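# Lay boxed lamp flat, front up, on display stand

## Task

Place the fragile lamp box lying flat with its front side upward on the display stand's top, fully supported by the top surface (contact with the raised edge lip is allowed, but the box may not ride up onto it, and it may touch nothing other than the stand). Then release it and leave it at rest. The task fails if the box is dropped, falls or is knocked while not held or pressed, is hit or set down hard while held or pressed, or ever touches the table or the stand's side under its top board. It also fails if, at the end, the robot still grips the box or any other loose item or still bears much of the box's weight, so open the gripper and back away. Knocking or placing anything off the table also fails it.

## Robot and tools

Robot: a single six-joint arm with a two-finger gripper. Every list by joint, in commands and in results alike, uses this order: wrist yaw, shoulder, elbow, waist, wrist roll, wrist pitch. A command row adds the gripper opening as a seventh number. Follow this order only, whatever order other text suggests.

Scene frame: origin on the table surface directly beneath the arm base, +z up, +y to the left when looking along +x. The base may be slightly tilted. The gripper's fingers point along its own +x axis and close along its y axis. end_effector_position is the point between the finger pads, roughly 3-4 cm behind the tips; it is reported in metres, with orientation as a wxyz quaternion, and can be somewhat off at long reach.

execute_actions(actions): a list of actions run one after another. Each action is a table of up to 15 rows; each row lasts one control step of 1/30 s, and if fewer than 15 rows are given the final row repeats until 15 steps pass. Each row is 7 numbers, all in [-1, 1]. The first six are joint offsets measured from the joint angles at the start of that action (not from the previous row); for the first action in a call, the reference is the latest reported angles. Scale: 1.0 equals 0.9615 rad for waist, shoulder and elbow, 1.713 rad for wrist pitch, 1.767 for wrist yaw, 1.728 for wrist roll. The seventh number is the gripper opening and is absolute: +1 fully open, about -0.80 is where empty fingers touch, values down to -1 close no further. Closing from fully open needs at least about 0.5 s. An empty list returns the current state and images without moving.

Joint ranges (rad): waist -3.054..3.054, shoulder 0.000..3.142, elbow 0.000..2.356, wrist pitch -1.571..1.571, wrist yaw -1.571..1.571, wrist roll -3.142..3.142. True ends may differ by 0.010 rad. An action asking a joint more than 0.010 rad beyond its end is rejected; if the first action of a call is rejected or any action is malformed, nothing moves. A joint pushed to its real end stops there and the result may print "joint sent to its limit"; absence of that line does not prove more travel exists.

move(target, speed, blocking): target is one 7-number row as above; its six offsets are measured from the Joint positions in the latest result showing them, and the opening is absolute and applied at the start. All joints travel proportionally so they finish together, so the hand follows a curve, not a line. speed (rad/s, 0.01-2, default 0.5) caps the fastest joint. Paths last between 0.5 and 10 s; longer ones stop short. Moves do not avoid obstacles; faster moves and targets set further past a contact hit and press harder. The result adds a move: line giving the outcome (done, off_target, moving, held, fault), limits=held or none, and the joint furthest from target. blocking=false returns after 0.5 s while motion continues; until a result shows it ended, use wait or stop before sending other motion.

wait(seconds): 0 to 10 s, holds the last command and lets physics run; returns early if a move ends. stop(): brakes a running move (needs room; the fingers keep going). zoom_image(camera, region): enlarges [x0, y0, x1, y1] pixels of cam_high, cam_low or cam_wrist (504x504 each, origin top-left, region up to 504x504). show_instructions(): shows the reference images. finished_scene(scene): ends the current scene with the given number and reports success; irreversible.

Results: the state line gives hand pose and velocities (m/s, rad/s). Joint positions and Joint velocities list the six joints in the order above (rad, rad/s) plus finger-pad gap in metres (0.088 open). Joint targets shows where joints are currently being driven. grip_measured is the measured opening on the command scale; to keep hold, command a value clearly under it (lower squeezes harder, up to about 34 N per pad). Readings may be offset by about 1 mm. "joint command not followed" means the clearance check altered targets. MOTOR HOT appears from 50 °C; at 95 °C an OVER-TEMPERATURE FAULT holds the arm, and if it does not cool the arm goes limp. A torque fault (waist 17, shoulder 21.1, elbow 21, wrist pitch 5.55, wrist yaw 5.53, wrist roll 5.19 N m, including load weight) freezes the arm 10 s and drops the rest of the call.

Motion limits: each step the joint target stays within a lead of the measured angle (0.211 rad waist/shoulder/elbow, 0.213 wrist pitch, 0.267 wrist yaw, 0.228 wrist roll), and targets are scaled back if they would put the hand over 70 mm from where it is, so large moves take several actions; resend what is left of an unfinished move. Friction can leave joints short, especially at long reach; check positions after each move. The robot keeps its last command while you think.

Cameras have given calibrations (pinhole with radial distortion); fixed cameras may be off by up to about 2.3 degrees and 9 mm.

Avoid: dropping or knocking the box, fast contacts or hard set-downs, letting the box graze the table or stand side, pushing items off the table, and finishing while still gripping or supporting it. Lower gently, open, then lift clear. Loose objects may occasionally be nudged by outside forces.

Each tool is called after "Emit:" as name(argument=value, ...) on one line, values as JSON.

## Session

Emit:
execute_actions(actions=[])

Emit:
show_instructions()

Scene clock: 0.00 s.
end_effector_position=(+0.3535, -0.3191, +0.3756) grip_measured=+0.846 end_effector_quat_wxyz=(+0.547, -0.551, +0.534, -0.333) end_effector_velocity=(-0.000, +0.003, +0.001) end_effector_angular_velocity=(-0.003, +0.010, -0.004)
Joint names: [wrist yaw, shoulder, elbow, waist, wrist roll, wrist pitch]
Joint positions: [ 0.075  2.323  1.811 -1.131 -1.177 -0.405  0.08 ]
Joint velocities: [ 0.007 -0.007 -0.002  0.002 -0.007 -0.007  0.   ]
Heat: hottest wrist pitch 30 °C (+0.0 °C/min).
Joint targets: [0.075 2.323 1.811 -1.131 -1.177 -0.405]
camera_calibration (this result's frames):
cam_wrist: T_world_to_cam=[[0.180859, -0.188056, 0.965363, -0.474102], [-0.975983, 0.0868775, 0.199773, 0.327432], [-0.121437, -0.978308, -0.167827, -0.133042], [0, 0, 0, 1]] pos_world=[0.389157, -0.24776, 0.36994]

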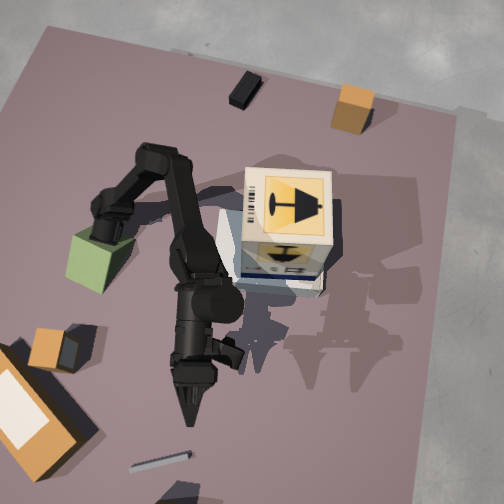

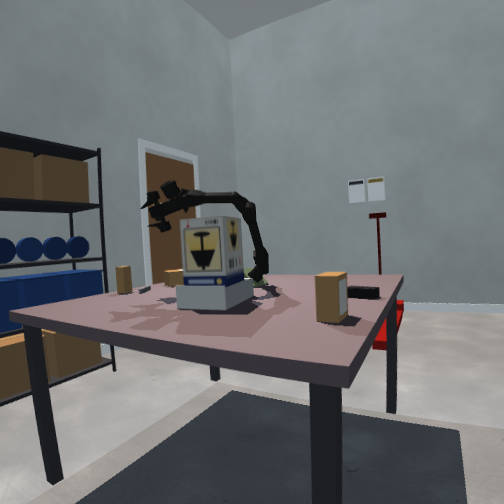

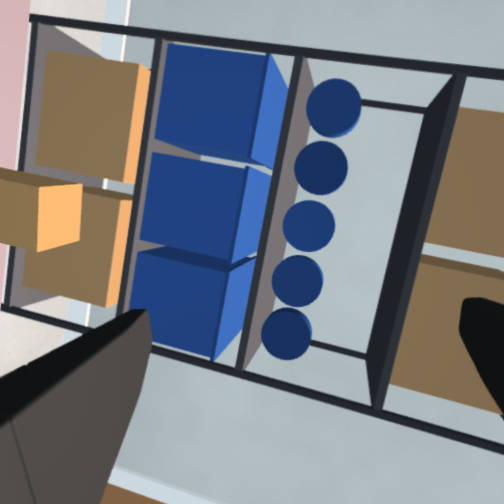

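Reference images for this scene: manual page 1, manual page 2, manual page 3, manual page 4, manual page 5.

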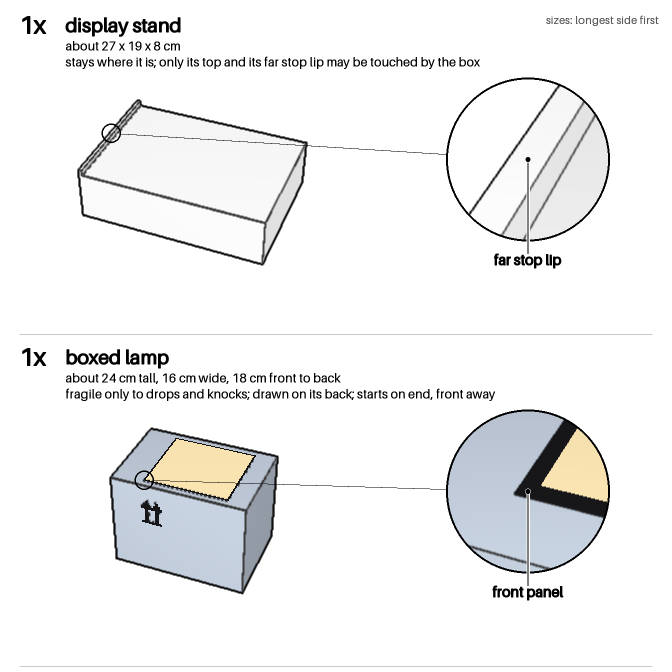

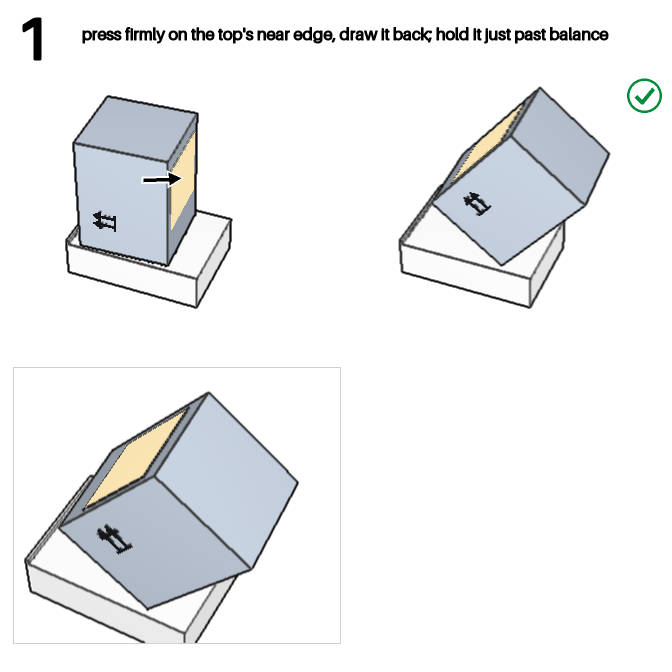

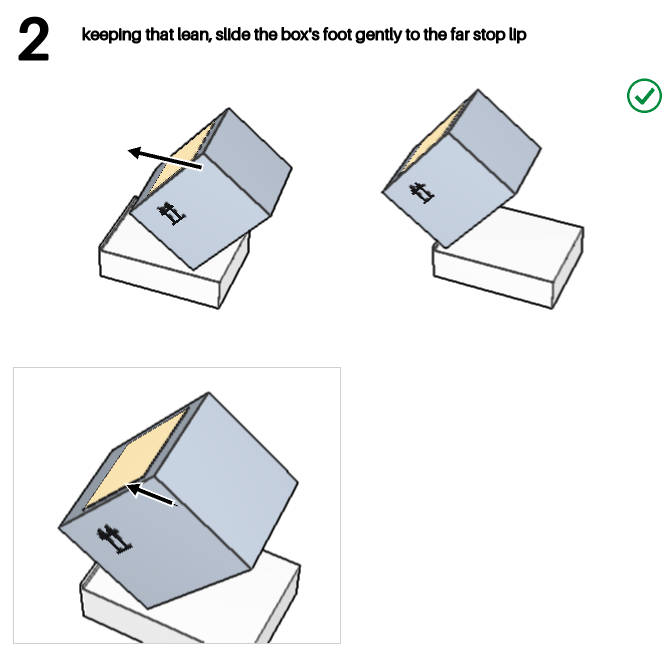

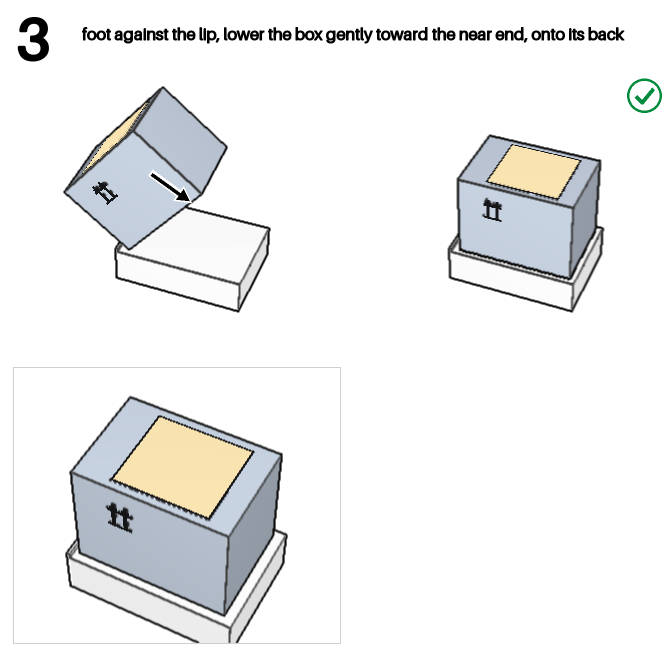

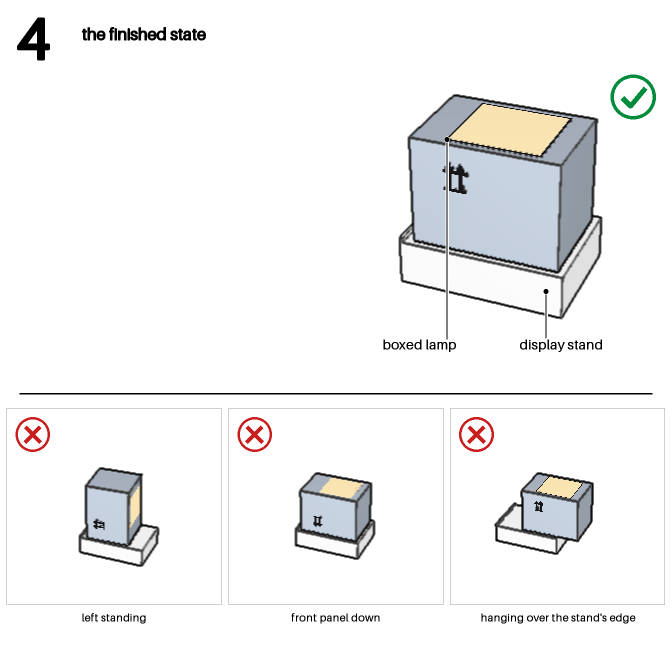

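Emit:
move(target=[-0.2,-0.93,0,0,1,-0.2,-1], speed=1.3)

Emit:
zoom_image(camera="cam_high", region=[200,150,360,310])

Scene clock: 2.17 s.
end_effector_position=(+0.3296, +0.0834, +0.5230) grip_measured=-0.786 end_effector_quat_wxyz=(+0.926, -0.031, -0.024, -0.375) end_effector_velocity=(-0.002, +0.002, -0.001) end_effector_angular_velocity=(-0.012, +0.018, +0.002)
Joint names: [wrist yaw, shoulder, elbow, waist, wrist roll, wrist pitch]
Joint positions: [-0.273  1.43   1.814 -1.131  0.548 -0.745  0.   ]
Joint velocities: [-0.007 -0.007 -0.002 -0.002 -0.022 -0.007 -0.   ]
Heat: hottest wrist pitch 30 °C (+0.0 °C/min).
Joint targets: [-0.278 1.429 1.811 -1.131 0.551 -0.747]
move: done; limits=none; farthest joint: the wrist yaw, 0.005 radians from its target (0.353 radians at the start)
camera_calibration (this result's frames):
cam_wrist: T_world_to_cam=[[-0.689528, -0.724238, -0.00543901, 0.302929], [-0.187403, 0.185665, -0.964577, 0.580479], [0.699593, -0.664084, -0.263746, 0.0359317], [0, 0, 0, 1]] pos_world=[0.292524, 0.13548, 0.571041]

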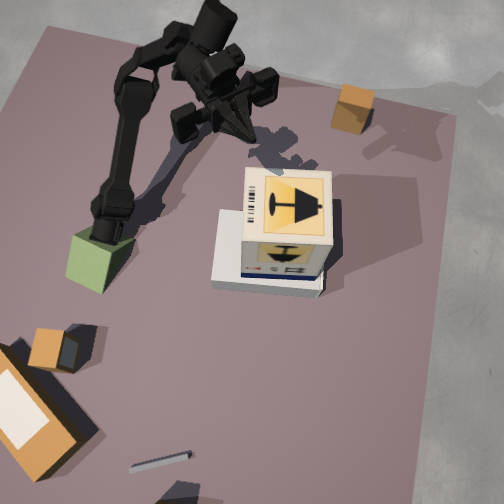

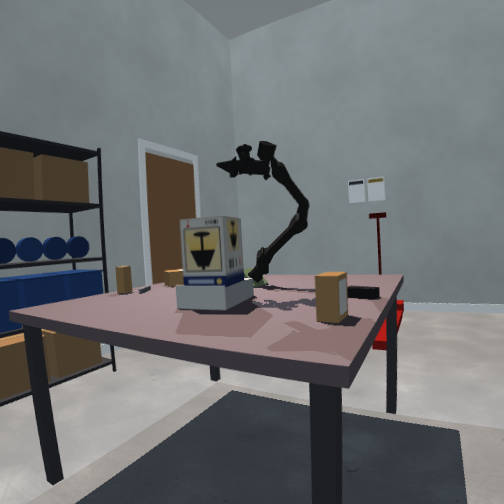

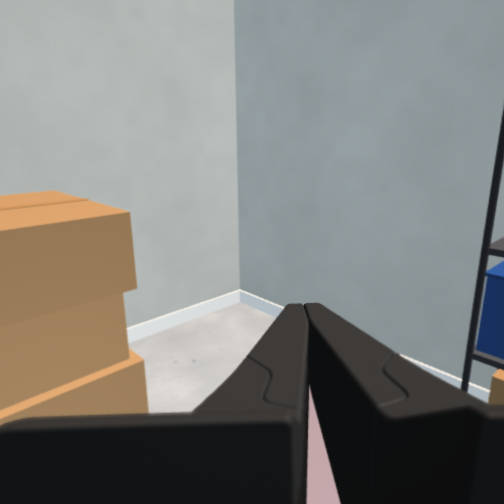

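Region (200, 150, 360, 310) of cam_high's 504x504 image, scaled by 3.150, with more detail than that image has.

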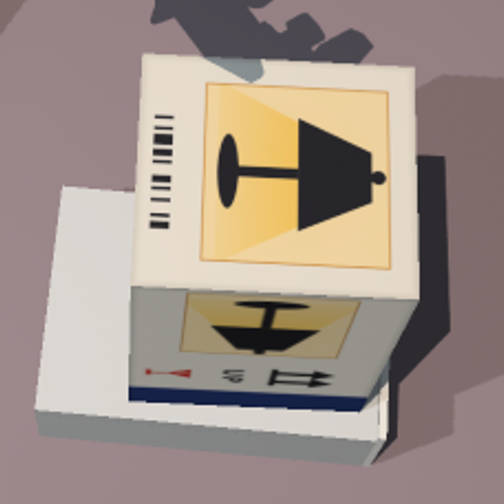

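Emit:
move(target=[-0.208,-0.017,-0.279,0.132,0.204,-0.168,-1], speed=0.4)

Emit:
zoom_image(camera="cam_high", region=[200,150,360,310])

Scene clock: 3.93 s.
end_effector_position=(+0.3394, +0.0679, +0.3549) grip_measured=-0.786 end_effector_quat_wxyz=(+0.858, +0.324, +0.198, -0.346) end_effector_velocity=(-0.004, -0.001, -0.003) end_effector_angular_velocity=(-0.005, +0.018, -0.008)
Joint names: [wrist yaw, shoulder, elbow, waist, wrist roll, wrist pitch]
Joint positions: [-0.635  1.417  1.553 -1.009  0.898 -1.029  0.   ]
Joint velocities: [ 0.007 -0.002 -0.002 -0.002 -0.022 -0.022 -0.   ]
Heat: hottest wrist pitch 30 °C (+0.0 °C/min).
Joint targets: [-0.641 1.413 1.546 -1.004 0.901 -1.032]
move: done; limits=none; farthest joint: the elbow, 0.007 radians from its target (0.268 radians at the start)
camera_calibration (this result's frames):
cam_wrist: T_world_to_cam=[[-0.721487, -0.520907, -0.456193, 0.454568], [-0.302061, 0.829612, -0.469578, 0.242527], [0.62307, -0.200996, -0.7559, 0.143647], [0, 0, 0, 1]] pos_world=[0.311721, 0.0644563, 0.429838]

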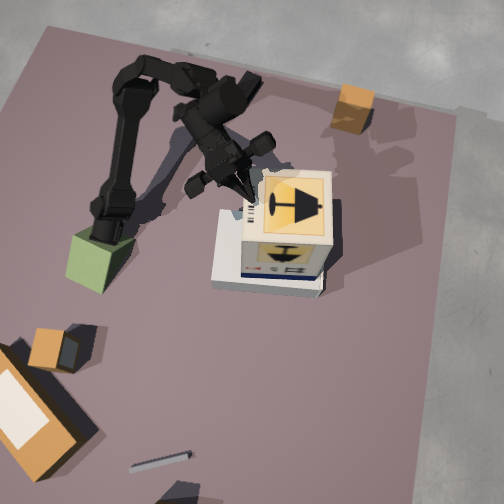

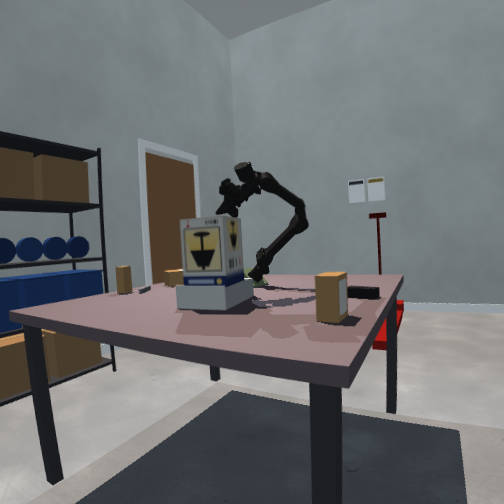

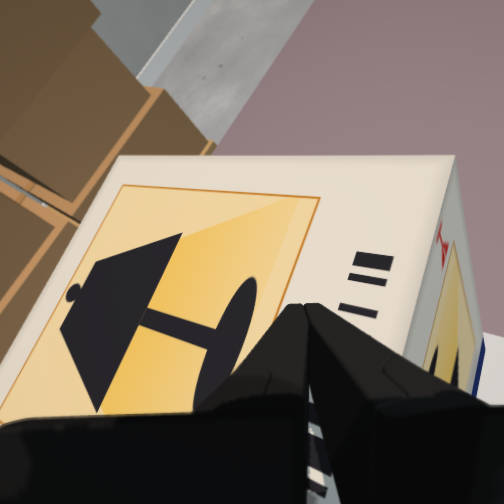

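Region (200, 150, 360, 310) of cam_high's 504x504 image, scaled by 3.150, with more detail than that image has.

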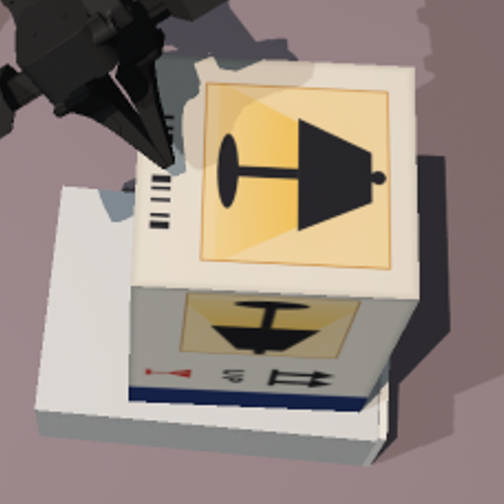

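Emit:
move(target=[-0.003,-0.04,-0.07,0.032,0,0.02,-1], speed=0.08)

Emit:
move(target=[-0.022,0.014,-0.045,0.034,0,-0.03,-1], speed=0.07)

Emit:
zoom_image(camera="cam_high", region=[200,150,360,310])

Scene clock: 5.23 s.
end_effector_position=(+0.3387, +0.0717, +0.3417) grip_measured=-0.786 end_effector_quat_wxyz=(+0.860, +0.319, +0.208, -0.339) end_effector_velocity=(-0.002, -0.000, -0.003) end_effector_angular_velocity=(-0.002, +0.014, +0.009)
Joint names: [wrist yaw, shoulder, elbow, waist, wrist roll, wrist pitch]
Joint positions: [-0.635  1.382  1.493 -0.982  0.898 -0.997  0.   ]
Joint velocities: [-0.007 -0.002 -0.007 -0.002 -0.022 -0.007 -0.   ]
Heat: hottest wrist pitch 30 °C (+0.0 °C/min).
Joint targets: [-0.641 1.378 1.485 -0.978 0.898 -0.995]
move: done; limits=none; farthest joint: the elbow, 0.007 radians from its target (0.067 radians at the start)
camera_calibration (this result's frames):
cam_wrist: T_world_to_cam=[[-0.716416, -0.537507, -0.444786, 0.445622], [-0.328087, 0.822194, -0.46514, 0.240769], [0.615717, -0.187305, -0.765382, 0.139624], [0, 0, 0, 1]] pos_world=[0.312275, 0.0677182, 0.417064]

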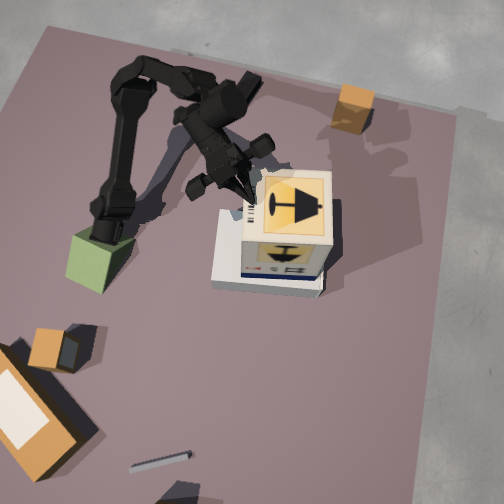

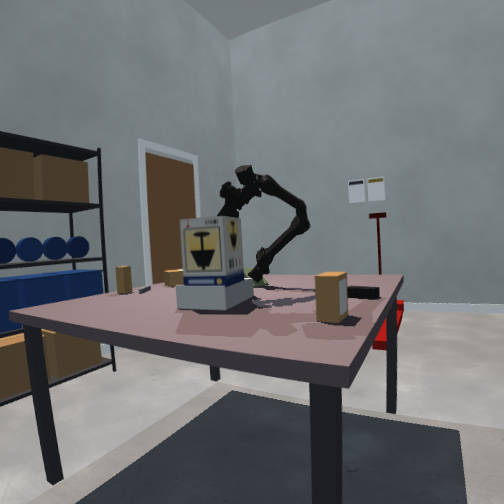

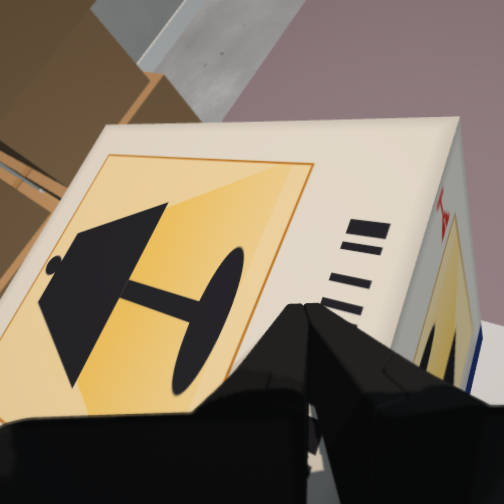

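Scene clock: 6.23 s.
end_effector_position=(+0.3372, +0.0710, +0.3352) grip_measured=-0.786 end_effector_quat_wxyz=(+0.854, +0.328, +0.218, -0.341) end_effector_velocity=(+0.001, +0.003, +0.000) end_effector_angular_velocity=(+0.004, -0.002, +0.023)
Joint names: [wrist yaw, shoulder, elbow, waist, wrist roll, wrist pitch]
Joint positions: [-0.645  1.384  1.483 -0.978  0.898 -1.013  0.   ]
Joint velocities: [-0.022 -0.002 -0.002 -0.002 -0.007  0.007 -0.   ]
Heat: hottest wrist pitch 30 °C (+0.0 °C/min).
Joint targets: [-0.674 1.396 1.450 -0.949 0.898 -1.049]
move: off_target; limits=none; farthest joint: the wrist pitch, 0.036 radians from its target (0.052 radians at the start)
camera_calibration (this result's frames):
cam_wrist: T_world_to_cam=[[-0.726544, -0.521872, -0.446971, 0.444316], [-0.329929, 0.835566, -0.439291, 0.228862], [0.602727, -0.171696, -0.779256, 0.143346], [0, 0, 0, 1]] pos_world=[0.311925, 0.0652586, 0.410837]

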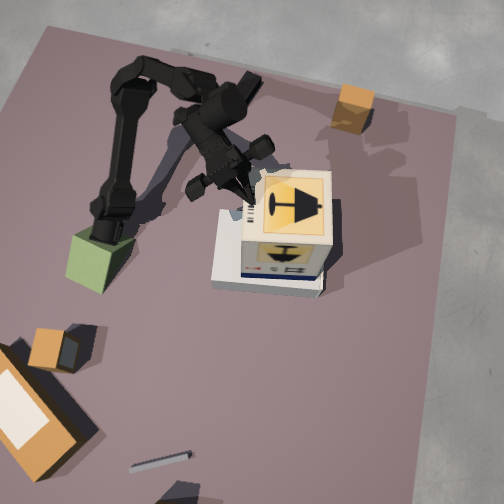

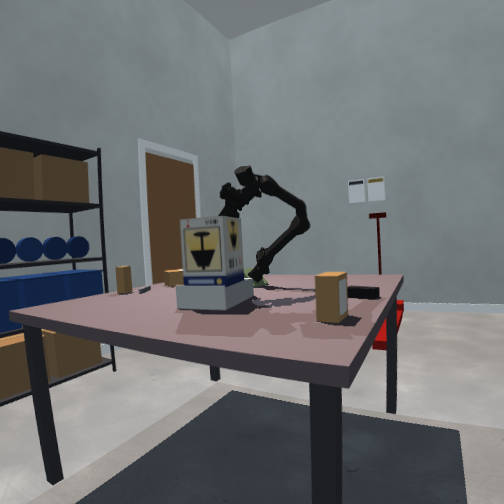

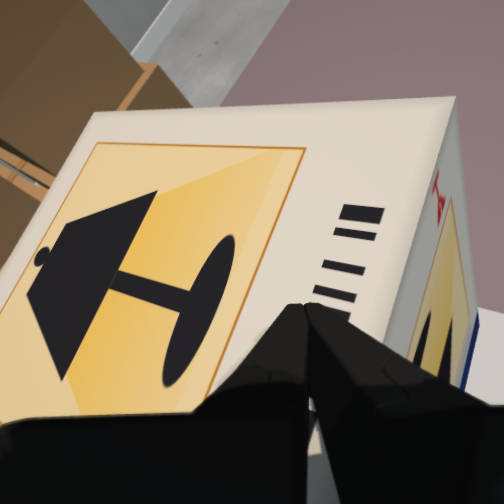

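Region (200, 150, 360, 310) of cam_high's 504x504 image, scaled by 3.150, with more detail than that image has.

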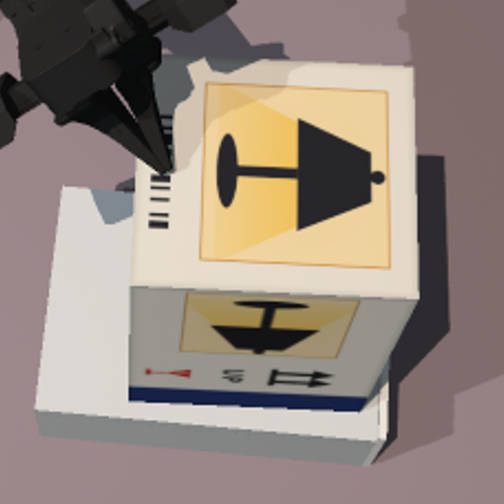

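Emit:
execute_actions(actions=[[[-0.017,0.003,-0.046,0.025,0,-0.022,-1],[-0.017,-0.007,-0.058,0.018,0,-0.022,-1],[-0.017,-0.018,-0.069,0.01,0,-0.022,-1],[-0.017,-0.029,-0.081,0.002,0,-0.022,-1],[-0.018,-0.04,-0.093,-0.006,0,-0.021,-1],[-0.018,-0.052,-0.104,-0.013,0,-0.021,-1],[-0.018,-0.063,-0.116,-0.021,0,-0.021,-1],[-0.018,-0.074,-0.128,-0.029,0,-0.02,-1],[-0.018,-0.085,-0.139,-0.036,0,-0.02,-1],[-0.018,-0.096,-0.151,-0.044,0,-0.02,-1]]])

Scene clock: 7.10 s.
end_effector_position=(+0.3086, +0.0664, +0.3341) grip_measured=-0.786 end_effector_quat_wxyz=(+0.850, +0.340, +0.189, -0.354) end_effector_velocity=(-0.011, -0.001, -0.005) end_effector_angular_velocity=(+0.016, -0.001, -0.020)
Joint names: [wrist yaw, shoulder, elbow, waist, wrist roll, wrist pitch]
Joint positions: [-0.651  1.291  1.381 -1.049  0.898 -1.009  0.   ]
Joint velocities: [-0.007 -0.027 -0.032 -0.022 -0.007 -0.022 -0.   ]
Heat: hottest wrist pitch 30 °C (+0.0 °C/min).
Joint targets: [-0.677 1.292 1.338 -1.020 0.898 -1.047]
camera_calibration (this result's frames):
cam_wrist: T_world_to_cam=[[-0.728821, -0.487663, -0.48063, 0.430252], [-0.268297, 0.849218, -0.454802, 0.208002], [0.62995, -0.202518, -0.749767, 0.142706], [0, 0, 0, 1]] pos_world=[0.279485, 0.0620793, 0.408388]

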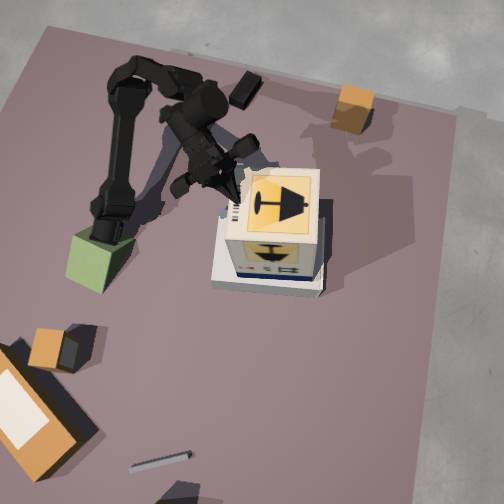

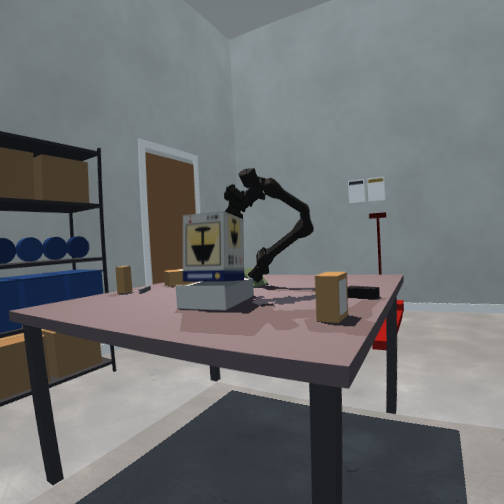

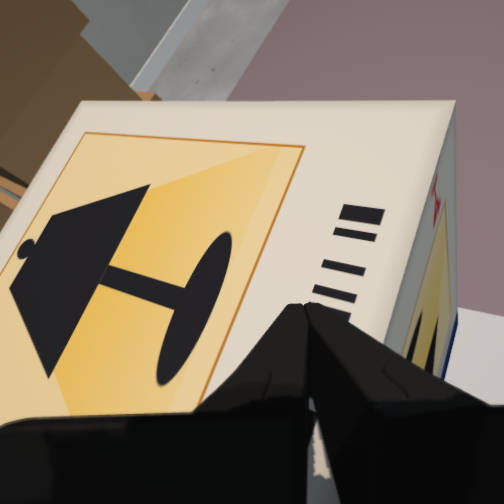

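Emit:
execute_actions(actions=[[[-0.015,-0.008,-0.054,0.024,0,-0.021,-1],[-0.015,-0.017,-0.064,0.017,0,-0.02,-1],[-0.015,-0.026,-0.073,0.011,0,-0.019,-1],[-0.015,-0.035,-0.082,0.004,0,-0.018,-1],[-0.015,-0.044,-0.092,-0.002,0,-0.017,-1],[-0.015,-0.053,-0.101,-0.009,0,-0.016,-1],[-0.015,-0.062,-0.11,-0.015,0,-0.016,-1],[-0.015,-0.071,-0.12,-0.022,0,-0.015,-1],[-0.015,-0.08,-0.129,-0.028,0,-0.014,-1],[-0.015,-0.089,-0.138,-0.035,0,-0.013,-1],[-0.015,-0.098,-0.148,-0.041,0,-0.012,-1],[-0.015,-0.107,-0.157,-0.048,0,-0.011,-1]]])

Emit:
zoom_image(camera="cam_high", region=[170,130,350,310])

Scene clock: 7.83 s.
end_effector_position=(+0.2806, +0.0626, +0.3297) grip_measured=-0.786 end_effector_quat_wxyz=(+0.849, +0.348, +0.157, -0.366) end_effector_velocity=(-0.021, -0.001, -0.008) end_effector_angular_velocity=(-0.008, -0.017, -0.021)
Joint names: [wrist yaw, shoulder, elbow, waist, wrist roll, wrist pitch]
Joint positions: [-0.651  1.189  1.274 -1.118  0.898 -0.999  0.   ]
Joint velocities: [-0.007 -0.076 -0.081 -0.046 -0.022 -0.007 -0.   ]
Heat: hottest wrist pitch 30 °C (+0.0 °C/min).
Joint targets: [-0.677 1.188 1.230 -1.095 0.898 -1.028]
camera_calibration (this result's frames):
cam_wrist: T_world_to_cam=[[-0.725712, -0.460666, -0.511007, 0.413435], [-0.205282, 0.853898, -0.478245, 0.191508], [0.656659, -0.242168, -0.714251, 0.139571], [0, 0, 0, 1]] pos_world=[0.247697, 0.0607265, 0.402544]

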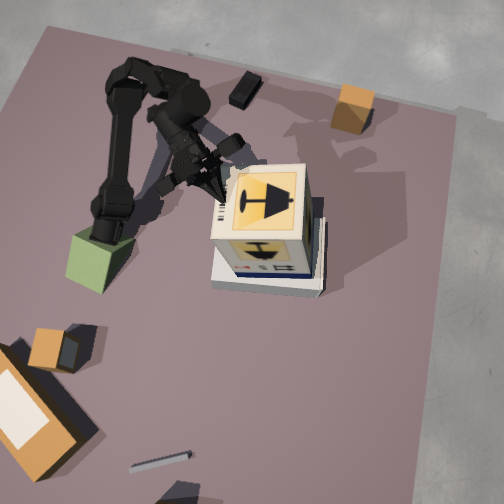

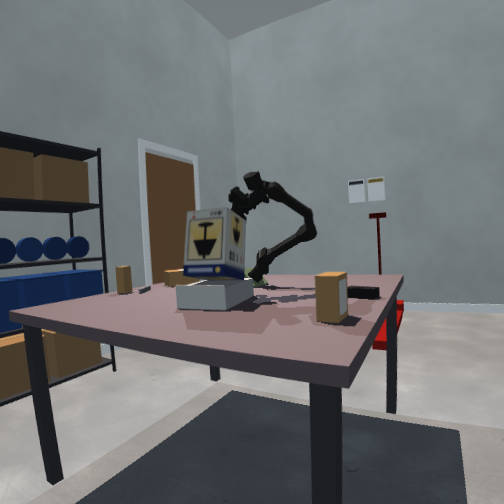

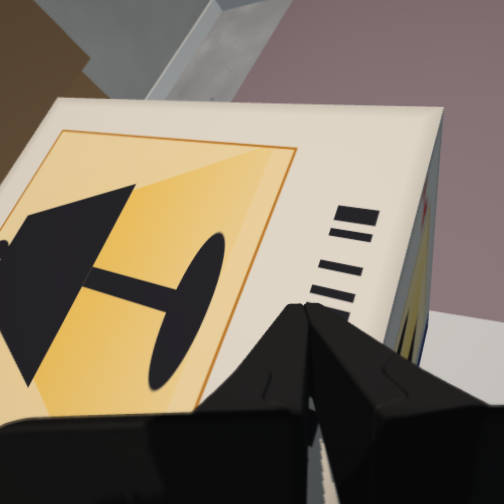

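Region (170, 130, 350, 310) of cam_high's 504x504 image, scaled by 2.800, with more detail than that image has.

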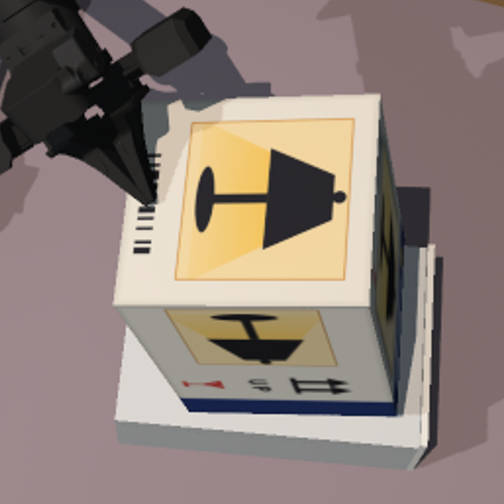

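Emit:
execute_actions(actions=[[[-0.015,-0.01,-0.055,0.017,0,-0.017,-1],[-0.015,-0.02,-0.063,0.011,0,-0.016,-1],[-0.015,-0.029,-0.072,0.004,0,-0.016,-1],[-0.015,-0.038,-0.08,-0.003,0,-0.016,-1],[-0.015,-0.048,-0.089,-0.009,0,-0.015,-1],[-0.015,-0.057,-0.098,-0.016,0,-0.015,-1],[-0.016,-0.066,-0.106,-0.023,0,-0.015,-1],[-0.016,-0.076,-0.115,-0.029,0,-0.014,-1],[-0.016,-0.085,-0.123,-0.036,0,-0.014,-1],[-0.016,-0.094,-0.132,-0.043,0,-0.014,-1],[-0.016,-0.104,-0.14,-0.049,0,-0.013,-1],[-0.016,-0.113,-0.149,-0.056,0,-0.013,-1]]])

Scene clock: 8.57 s.
end_effector_position=(+0.2535, +0.0596, +0.3225) grip_measured=-0.786 end_effector_quat_wxyz=(+0.846, +0.355, +0.124, -0.378) end_effector_velocity=(-0.017, -0.001, -0.007) end_effector_angular_velocity=(-0.013, -0.031, -0.019)
Joint names: [wrist yaw, shoulder, elbow, waist, wrist roll, wrist pitch]
Joint positions: [-0.653  1.084  1.169 -1.191  0.898 -0.995  0.   ]
Joint velocities: [-0.007 -0.076 -0.076 -0.046 -0.007  0.007 -0.   ]
Heat: hottest wrist pitch 30 °C (+0.0 °C/min).
Joint targets: [-0.679 1.080 1.131 -1.172 0.899 -1.022]
camera_calibration (this result's frames):
cam_wrist: T_world_to_cam=[[-0.71914, -0.432904, -0.543536, 0.395781], [-0.13909, 0.856069, -0.497796, 0.174511], [0.680802, -0.282384, -0.675846, 0.135402], [0, 0, 0, 1]] pos_world=[0.216713, 0.0601768, 0.393503]

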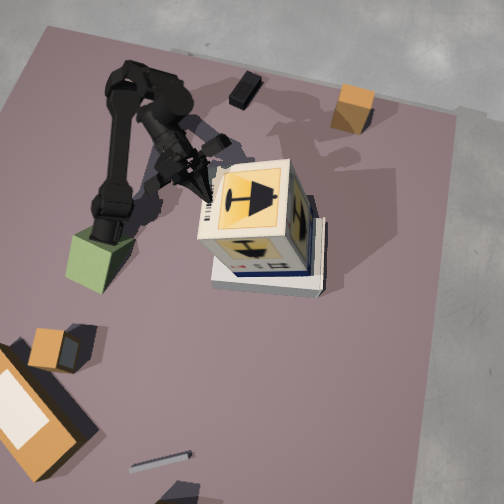

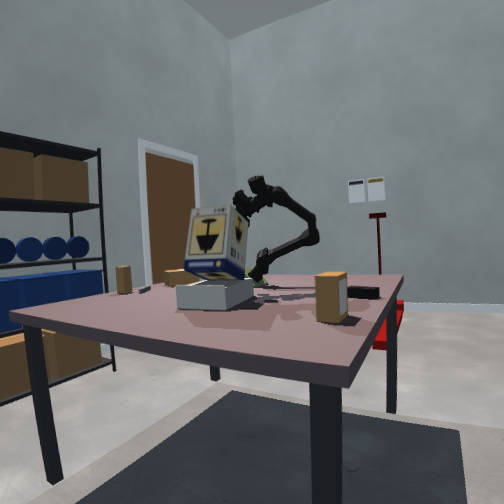

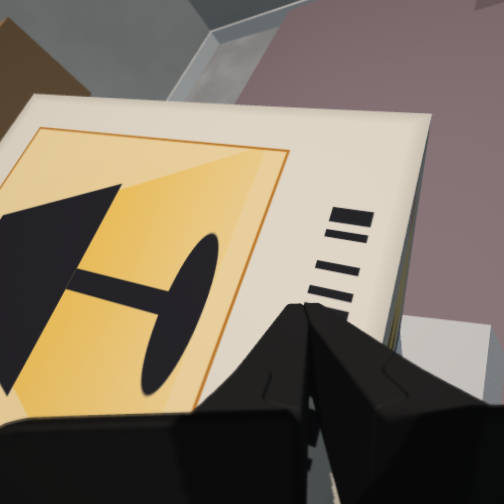

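Emit:
execute_actions(actions=[[[-0.015,-0.013,-0.049,0.013,0.005,-0.016,-1],[-0.015,-0.021,-0.058,0.007,0.01,-0.015,-1],[-0.015,-0.03,-0.067,0,0.015,-0.015,-1],[-0.015,-0.039,-0.076,-0.006,0.02,-0.015,-1],[-0.015,-0.047,-0.085,-0.013,0.025,-0.015,-1],[-0.015,-0.056,-0.094,-0.019,0.03,-0.014,-1],[-0.015,-0.065,-0.102,-0.026,0.035,-0.014,-1],[-0.015,-0.073,-0.111,-0.032,0.04,-0.014,-1],[-0.015,-0.082,-0.12,-0.039,0.045,-0.013,-1],[-0.015,-0.091,-0.129,-0.045,0.05,-0.013,-1],[-0.015,-0.099,-0.138,-0.052,0.055,-0.013,-1],[-0.015,-0.108,-0.147,-0.058,0.06,-0.013,-1]]])

Emit:
wait(seconds=0.4)

Emit:
zoom_image(camera="cam_high", region=[170,130,350,310])

Scene clock: 9.27 s.
end_effector_position=(+0.2285, +0.0557, +0.3124) grip_measured=-0.786 end_effector_quat_wxyz=(+0.823, +0.402, +0.073, -0.393) end_effector_velocity=(-0.015, -0.001, -0.008) end_effector_angular_velocity=(+0.032, -0.075, -0.050)
Joint names: [wrist yaw, shoulder, elbow, waist, wrist roll, wrist pitch]
Joint positions: [-0.655  0.981  1.068 -1.264  0.992 -0.994  0.   ]
Joint velocities: [-0.007 -0.076 -0.071 -0.046  0.066  0.007 -0.   ]
Heat: hottest wrist pitch 30 °C (+0.0 °C/min).
Joint targets: [-0.679 0.980 1.028 -1.247 1.002 -1.017]
camera_calibration (this result's frames):
cam_wrist: T_world_to_cam=[[-0.692112, -0.337289, -0.638136, 0.388709], [-0.00894082, 0.88804, -0.45968, 0.12591], [0.721735, -0.312444, -0.617639, 0.118643], [0, 0, 0, 1]] pos_world=[0.184528, 0.0563638, 0.379206]

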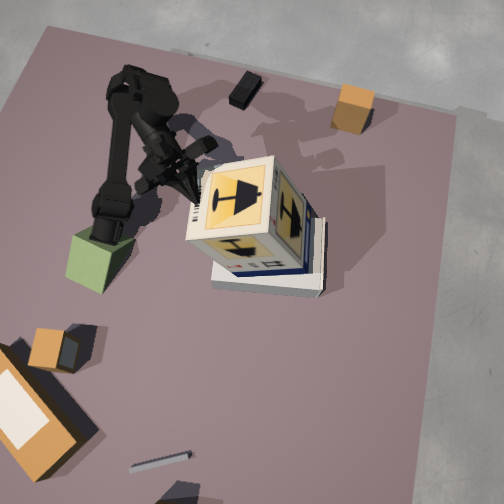

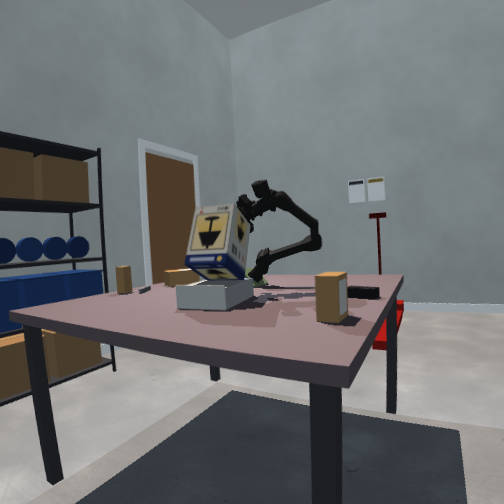

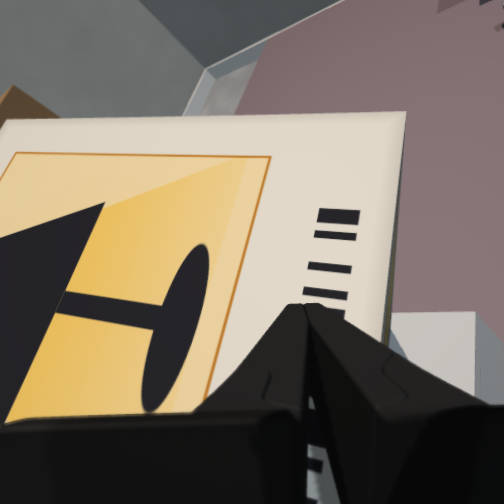

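Scene clock: 9.67 s.
end_effector_position=(+0.2274, +0.0552, +0.3112) grip_measured=-0.786 end_effector_quat_wxyz=(+0.821, +0.406, +0.071, -0.394) end_effector_velocity=(+0.001, -0.002, -0.003) end_effector_angular_velocity=(+0.015, -0.001, +0.002)
Joint names: [wrist yaw, shoulder, elbow, waist, wrist roll, wrist pitch]
Joint positions: [-0.655  0.977  1.061 -1.267  0.998 -0.994  0.   ]
Joint velocities: [-0.007  0.002 -0.012  0.002  0.007  0.007 -0.   ]
Heat: hottest wrist pitch 30 °C (+0.0 °C/min).
Joint targets: [-0.679 0.980 1.028 -1.247 1.002 -1.018]
wait: 0.40 s; no rest
camera_calibration (this result's frames):
cam_wrist: T_world_to_cam=[[-0.690518, -0.329715, -0.643796, 0.387995], [-0.00209919, 0.890972, -0.454053, 0.122343], [0.723312, -0.31218, -0.615924, 0.117587], [0, 0, 0, 1]] pos_world=[0.183122, 0.0556317, 0.377764]

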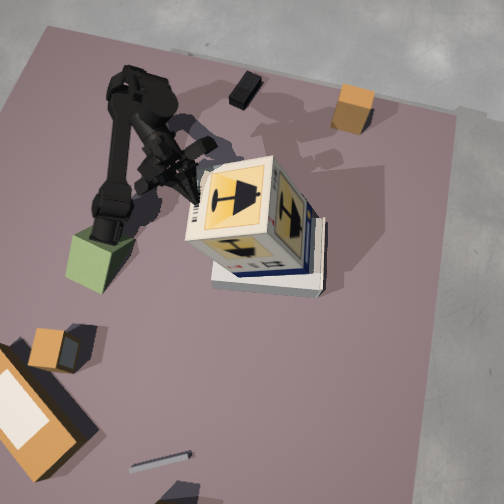

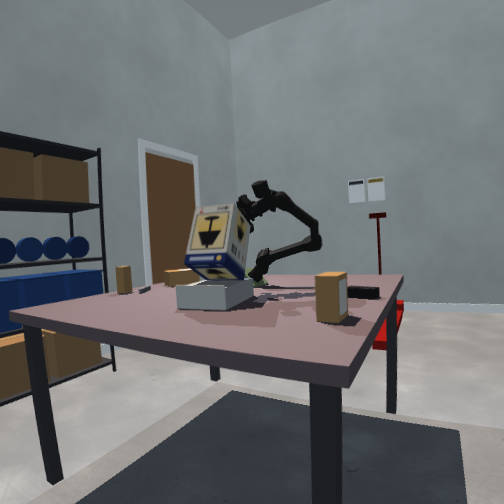

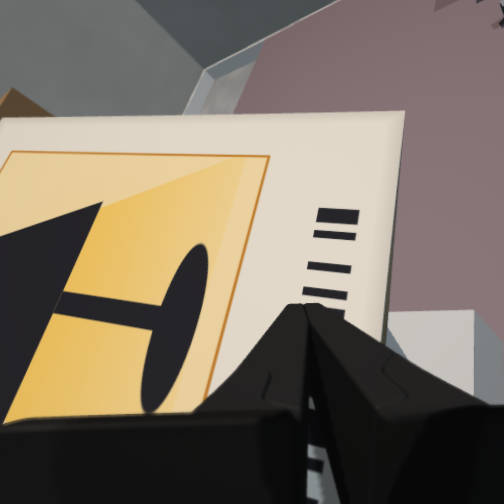

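Region (170, 130, 350, 310) of cam_high's 504x504 image, scaled by 2.800, with more detail than that image has.

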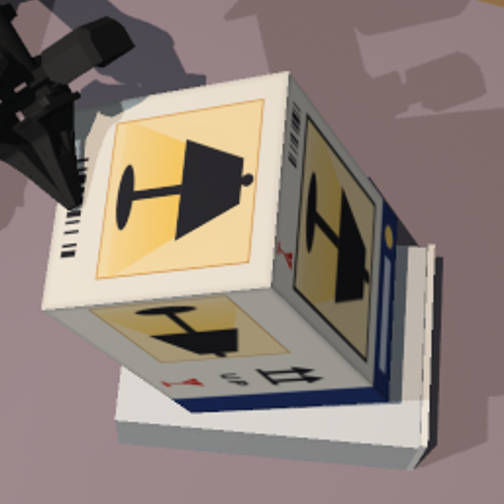

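Emit:
execute_actions(actions=[[[-0.014,-0.003,-0.04,0.016,0.002,-0.013,-1],[-0.014,-0.01,-0.045,0.012,0.002,-0.012,-1],[-0.014,-0.016,-0.051,0.007,0.002,-0.012,-1],[-0.014,-0.022,-0.056,0.002,0.002,-0.011,-1],[-0.014,-0.028,-0.062,-0.002,0.002,-0.01,-1],[-0.014,-0.035,-0.068,-0.007,0.002,-0.009,-1],[-0.014,-0.041,-0.073,-0.012,0.002,-0.008,-1],[-0.014,-0.047,-0.079,-0.017,0.002,-0.008,-1],[-0.014,-0.054,-0.084,-0.021,0.002,-0.007,-1],[-0.014,-0.06,-0.09,-0.026,0.002,-0.006,-1]]])

Emit:
wait(seconds=0.4)

Emit:
zoom_image(camera="cam_high", region=[170,130,350,310])

Scene clock: 10.50 s.
end_effector_position=(+0.2155, +0.0514, +0.3001) grip_measured=-0.786 end_effector_quat_wxyz=(+0.816, +0.415, +0.060, -0.399) end_effector_velocity=(-0.006, -0.004, -0.011) end_effector_angular_velocity=(+0.033, +0.006, -0.017)
Joint names: [wrist yaw, shoulder, elbow, waist, wrist roll, wrist pitch]
Joint positions: [-0.663  0.924  0.996 -1.3    0.998 -0.994  0.   ]
Joint velocities: [-0.007 -0.012 -0.032 -0.012 -0.007 -0.022 -0.   ]
Heat: hottest wrist pitch 30 °C (+0.0 °C/min).
Joint targets: [-0.680 0.919 0.975 -1.292 1.002 -1.004]
camera_calibration (this result's frames):
cam_wrist: T_world_to_cam=[[-0.684114, -0.307716, -0.661286, 0.374127], [0.0274036, 0.895163, -0.444896, 0.111338], [0.72886, -0.322481, -0.603961, 0.113932], [0, 0, 0, 1]] pos_world=[0.169854, 0.0522004, 0.365749]

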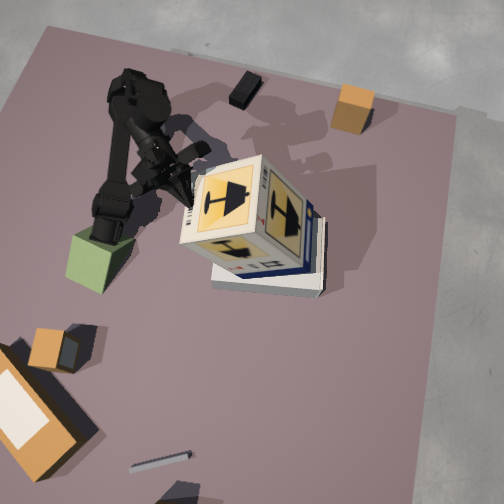

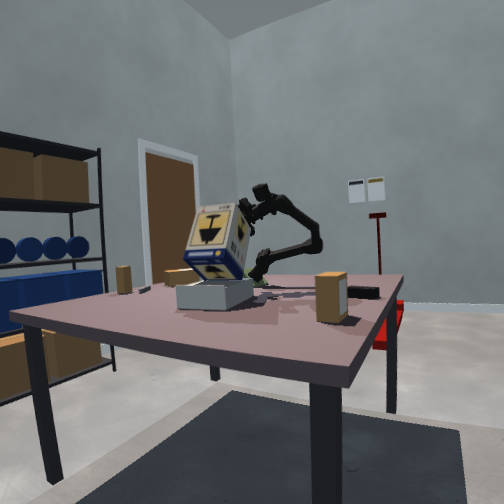

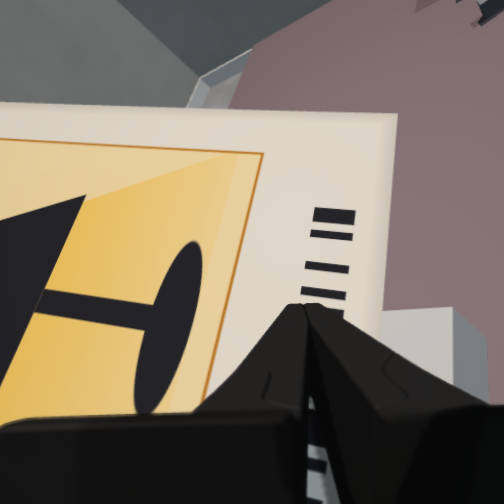

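Scene clock: 10.90 s.
end_effector_position=(+0.2152, +0.0512, +0.2998) grip_measured=-0.786 end_effector_quat_wxyz=(+0.815, +0.415, +0.060, -0.399) end_effector_velocity=(+0.001, +0.001, -0.002) end_effector_angular_velocity=(+0.015, +0.003, +0.016)
Joint names: [wrist yaw, shoulder, elbow, waist, wrist roll, wrist pitch]
Joint positions: [-0.663  0.923  0.994 -1.301  0.998 -0.994  0.   ]
Joint velocities: [-0.022  0.002 -0.002 -0.002 -0.007 -0.007  0.   ]
Heat: hottest wrist pitch 30 °C (+0.0 °C/min).
Joint targets: [-0.680 0.919 0.974 -1.292 1.002 -1.004]
wait: 0.40 s; at rest by 0.17 s
camera_calibration (this result's frames):
cam_wrist: T_world_to_cam=[[-0.684153, -0.30676, -0.661689, 0.373683], [0.0283236, 0.895387, -0.444387, 0.111003], [0.728788, -0.32277, -0.603893, 0.113874], [0, 0, 0, 1]] pos_world=[0.169522, 0.0519955, 0.365358]

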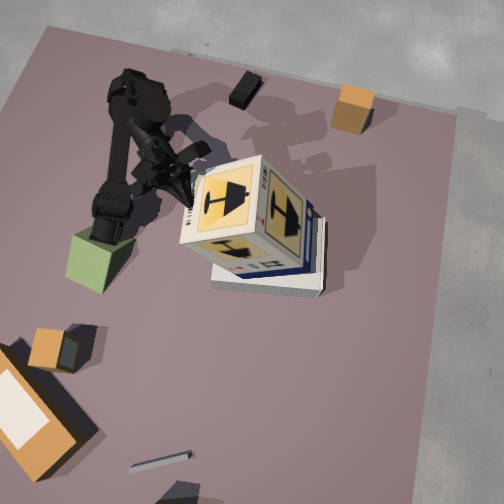

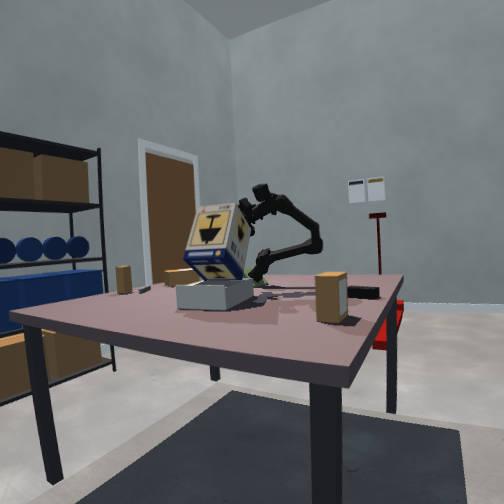

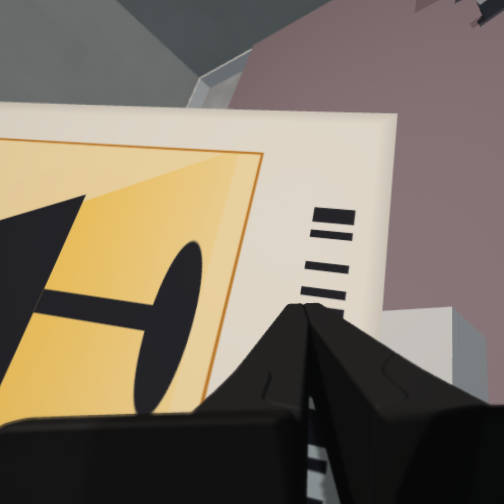

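Region (170, 130, 350, 310) of cam_high's 504x504 image, scaled by 2.800, with more detail than that image has.

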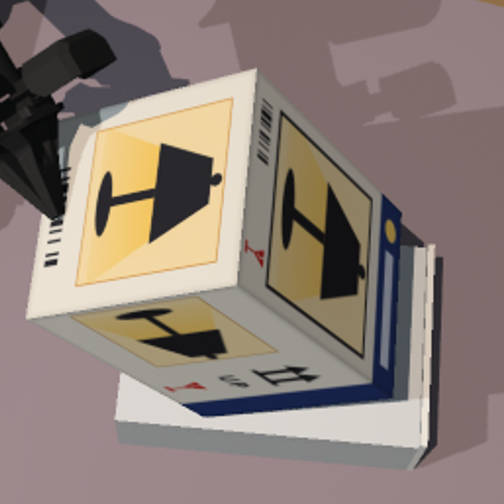

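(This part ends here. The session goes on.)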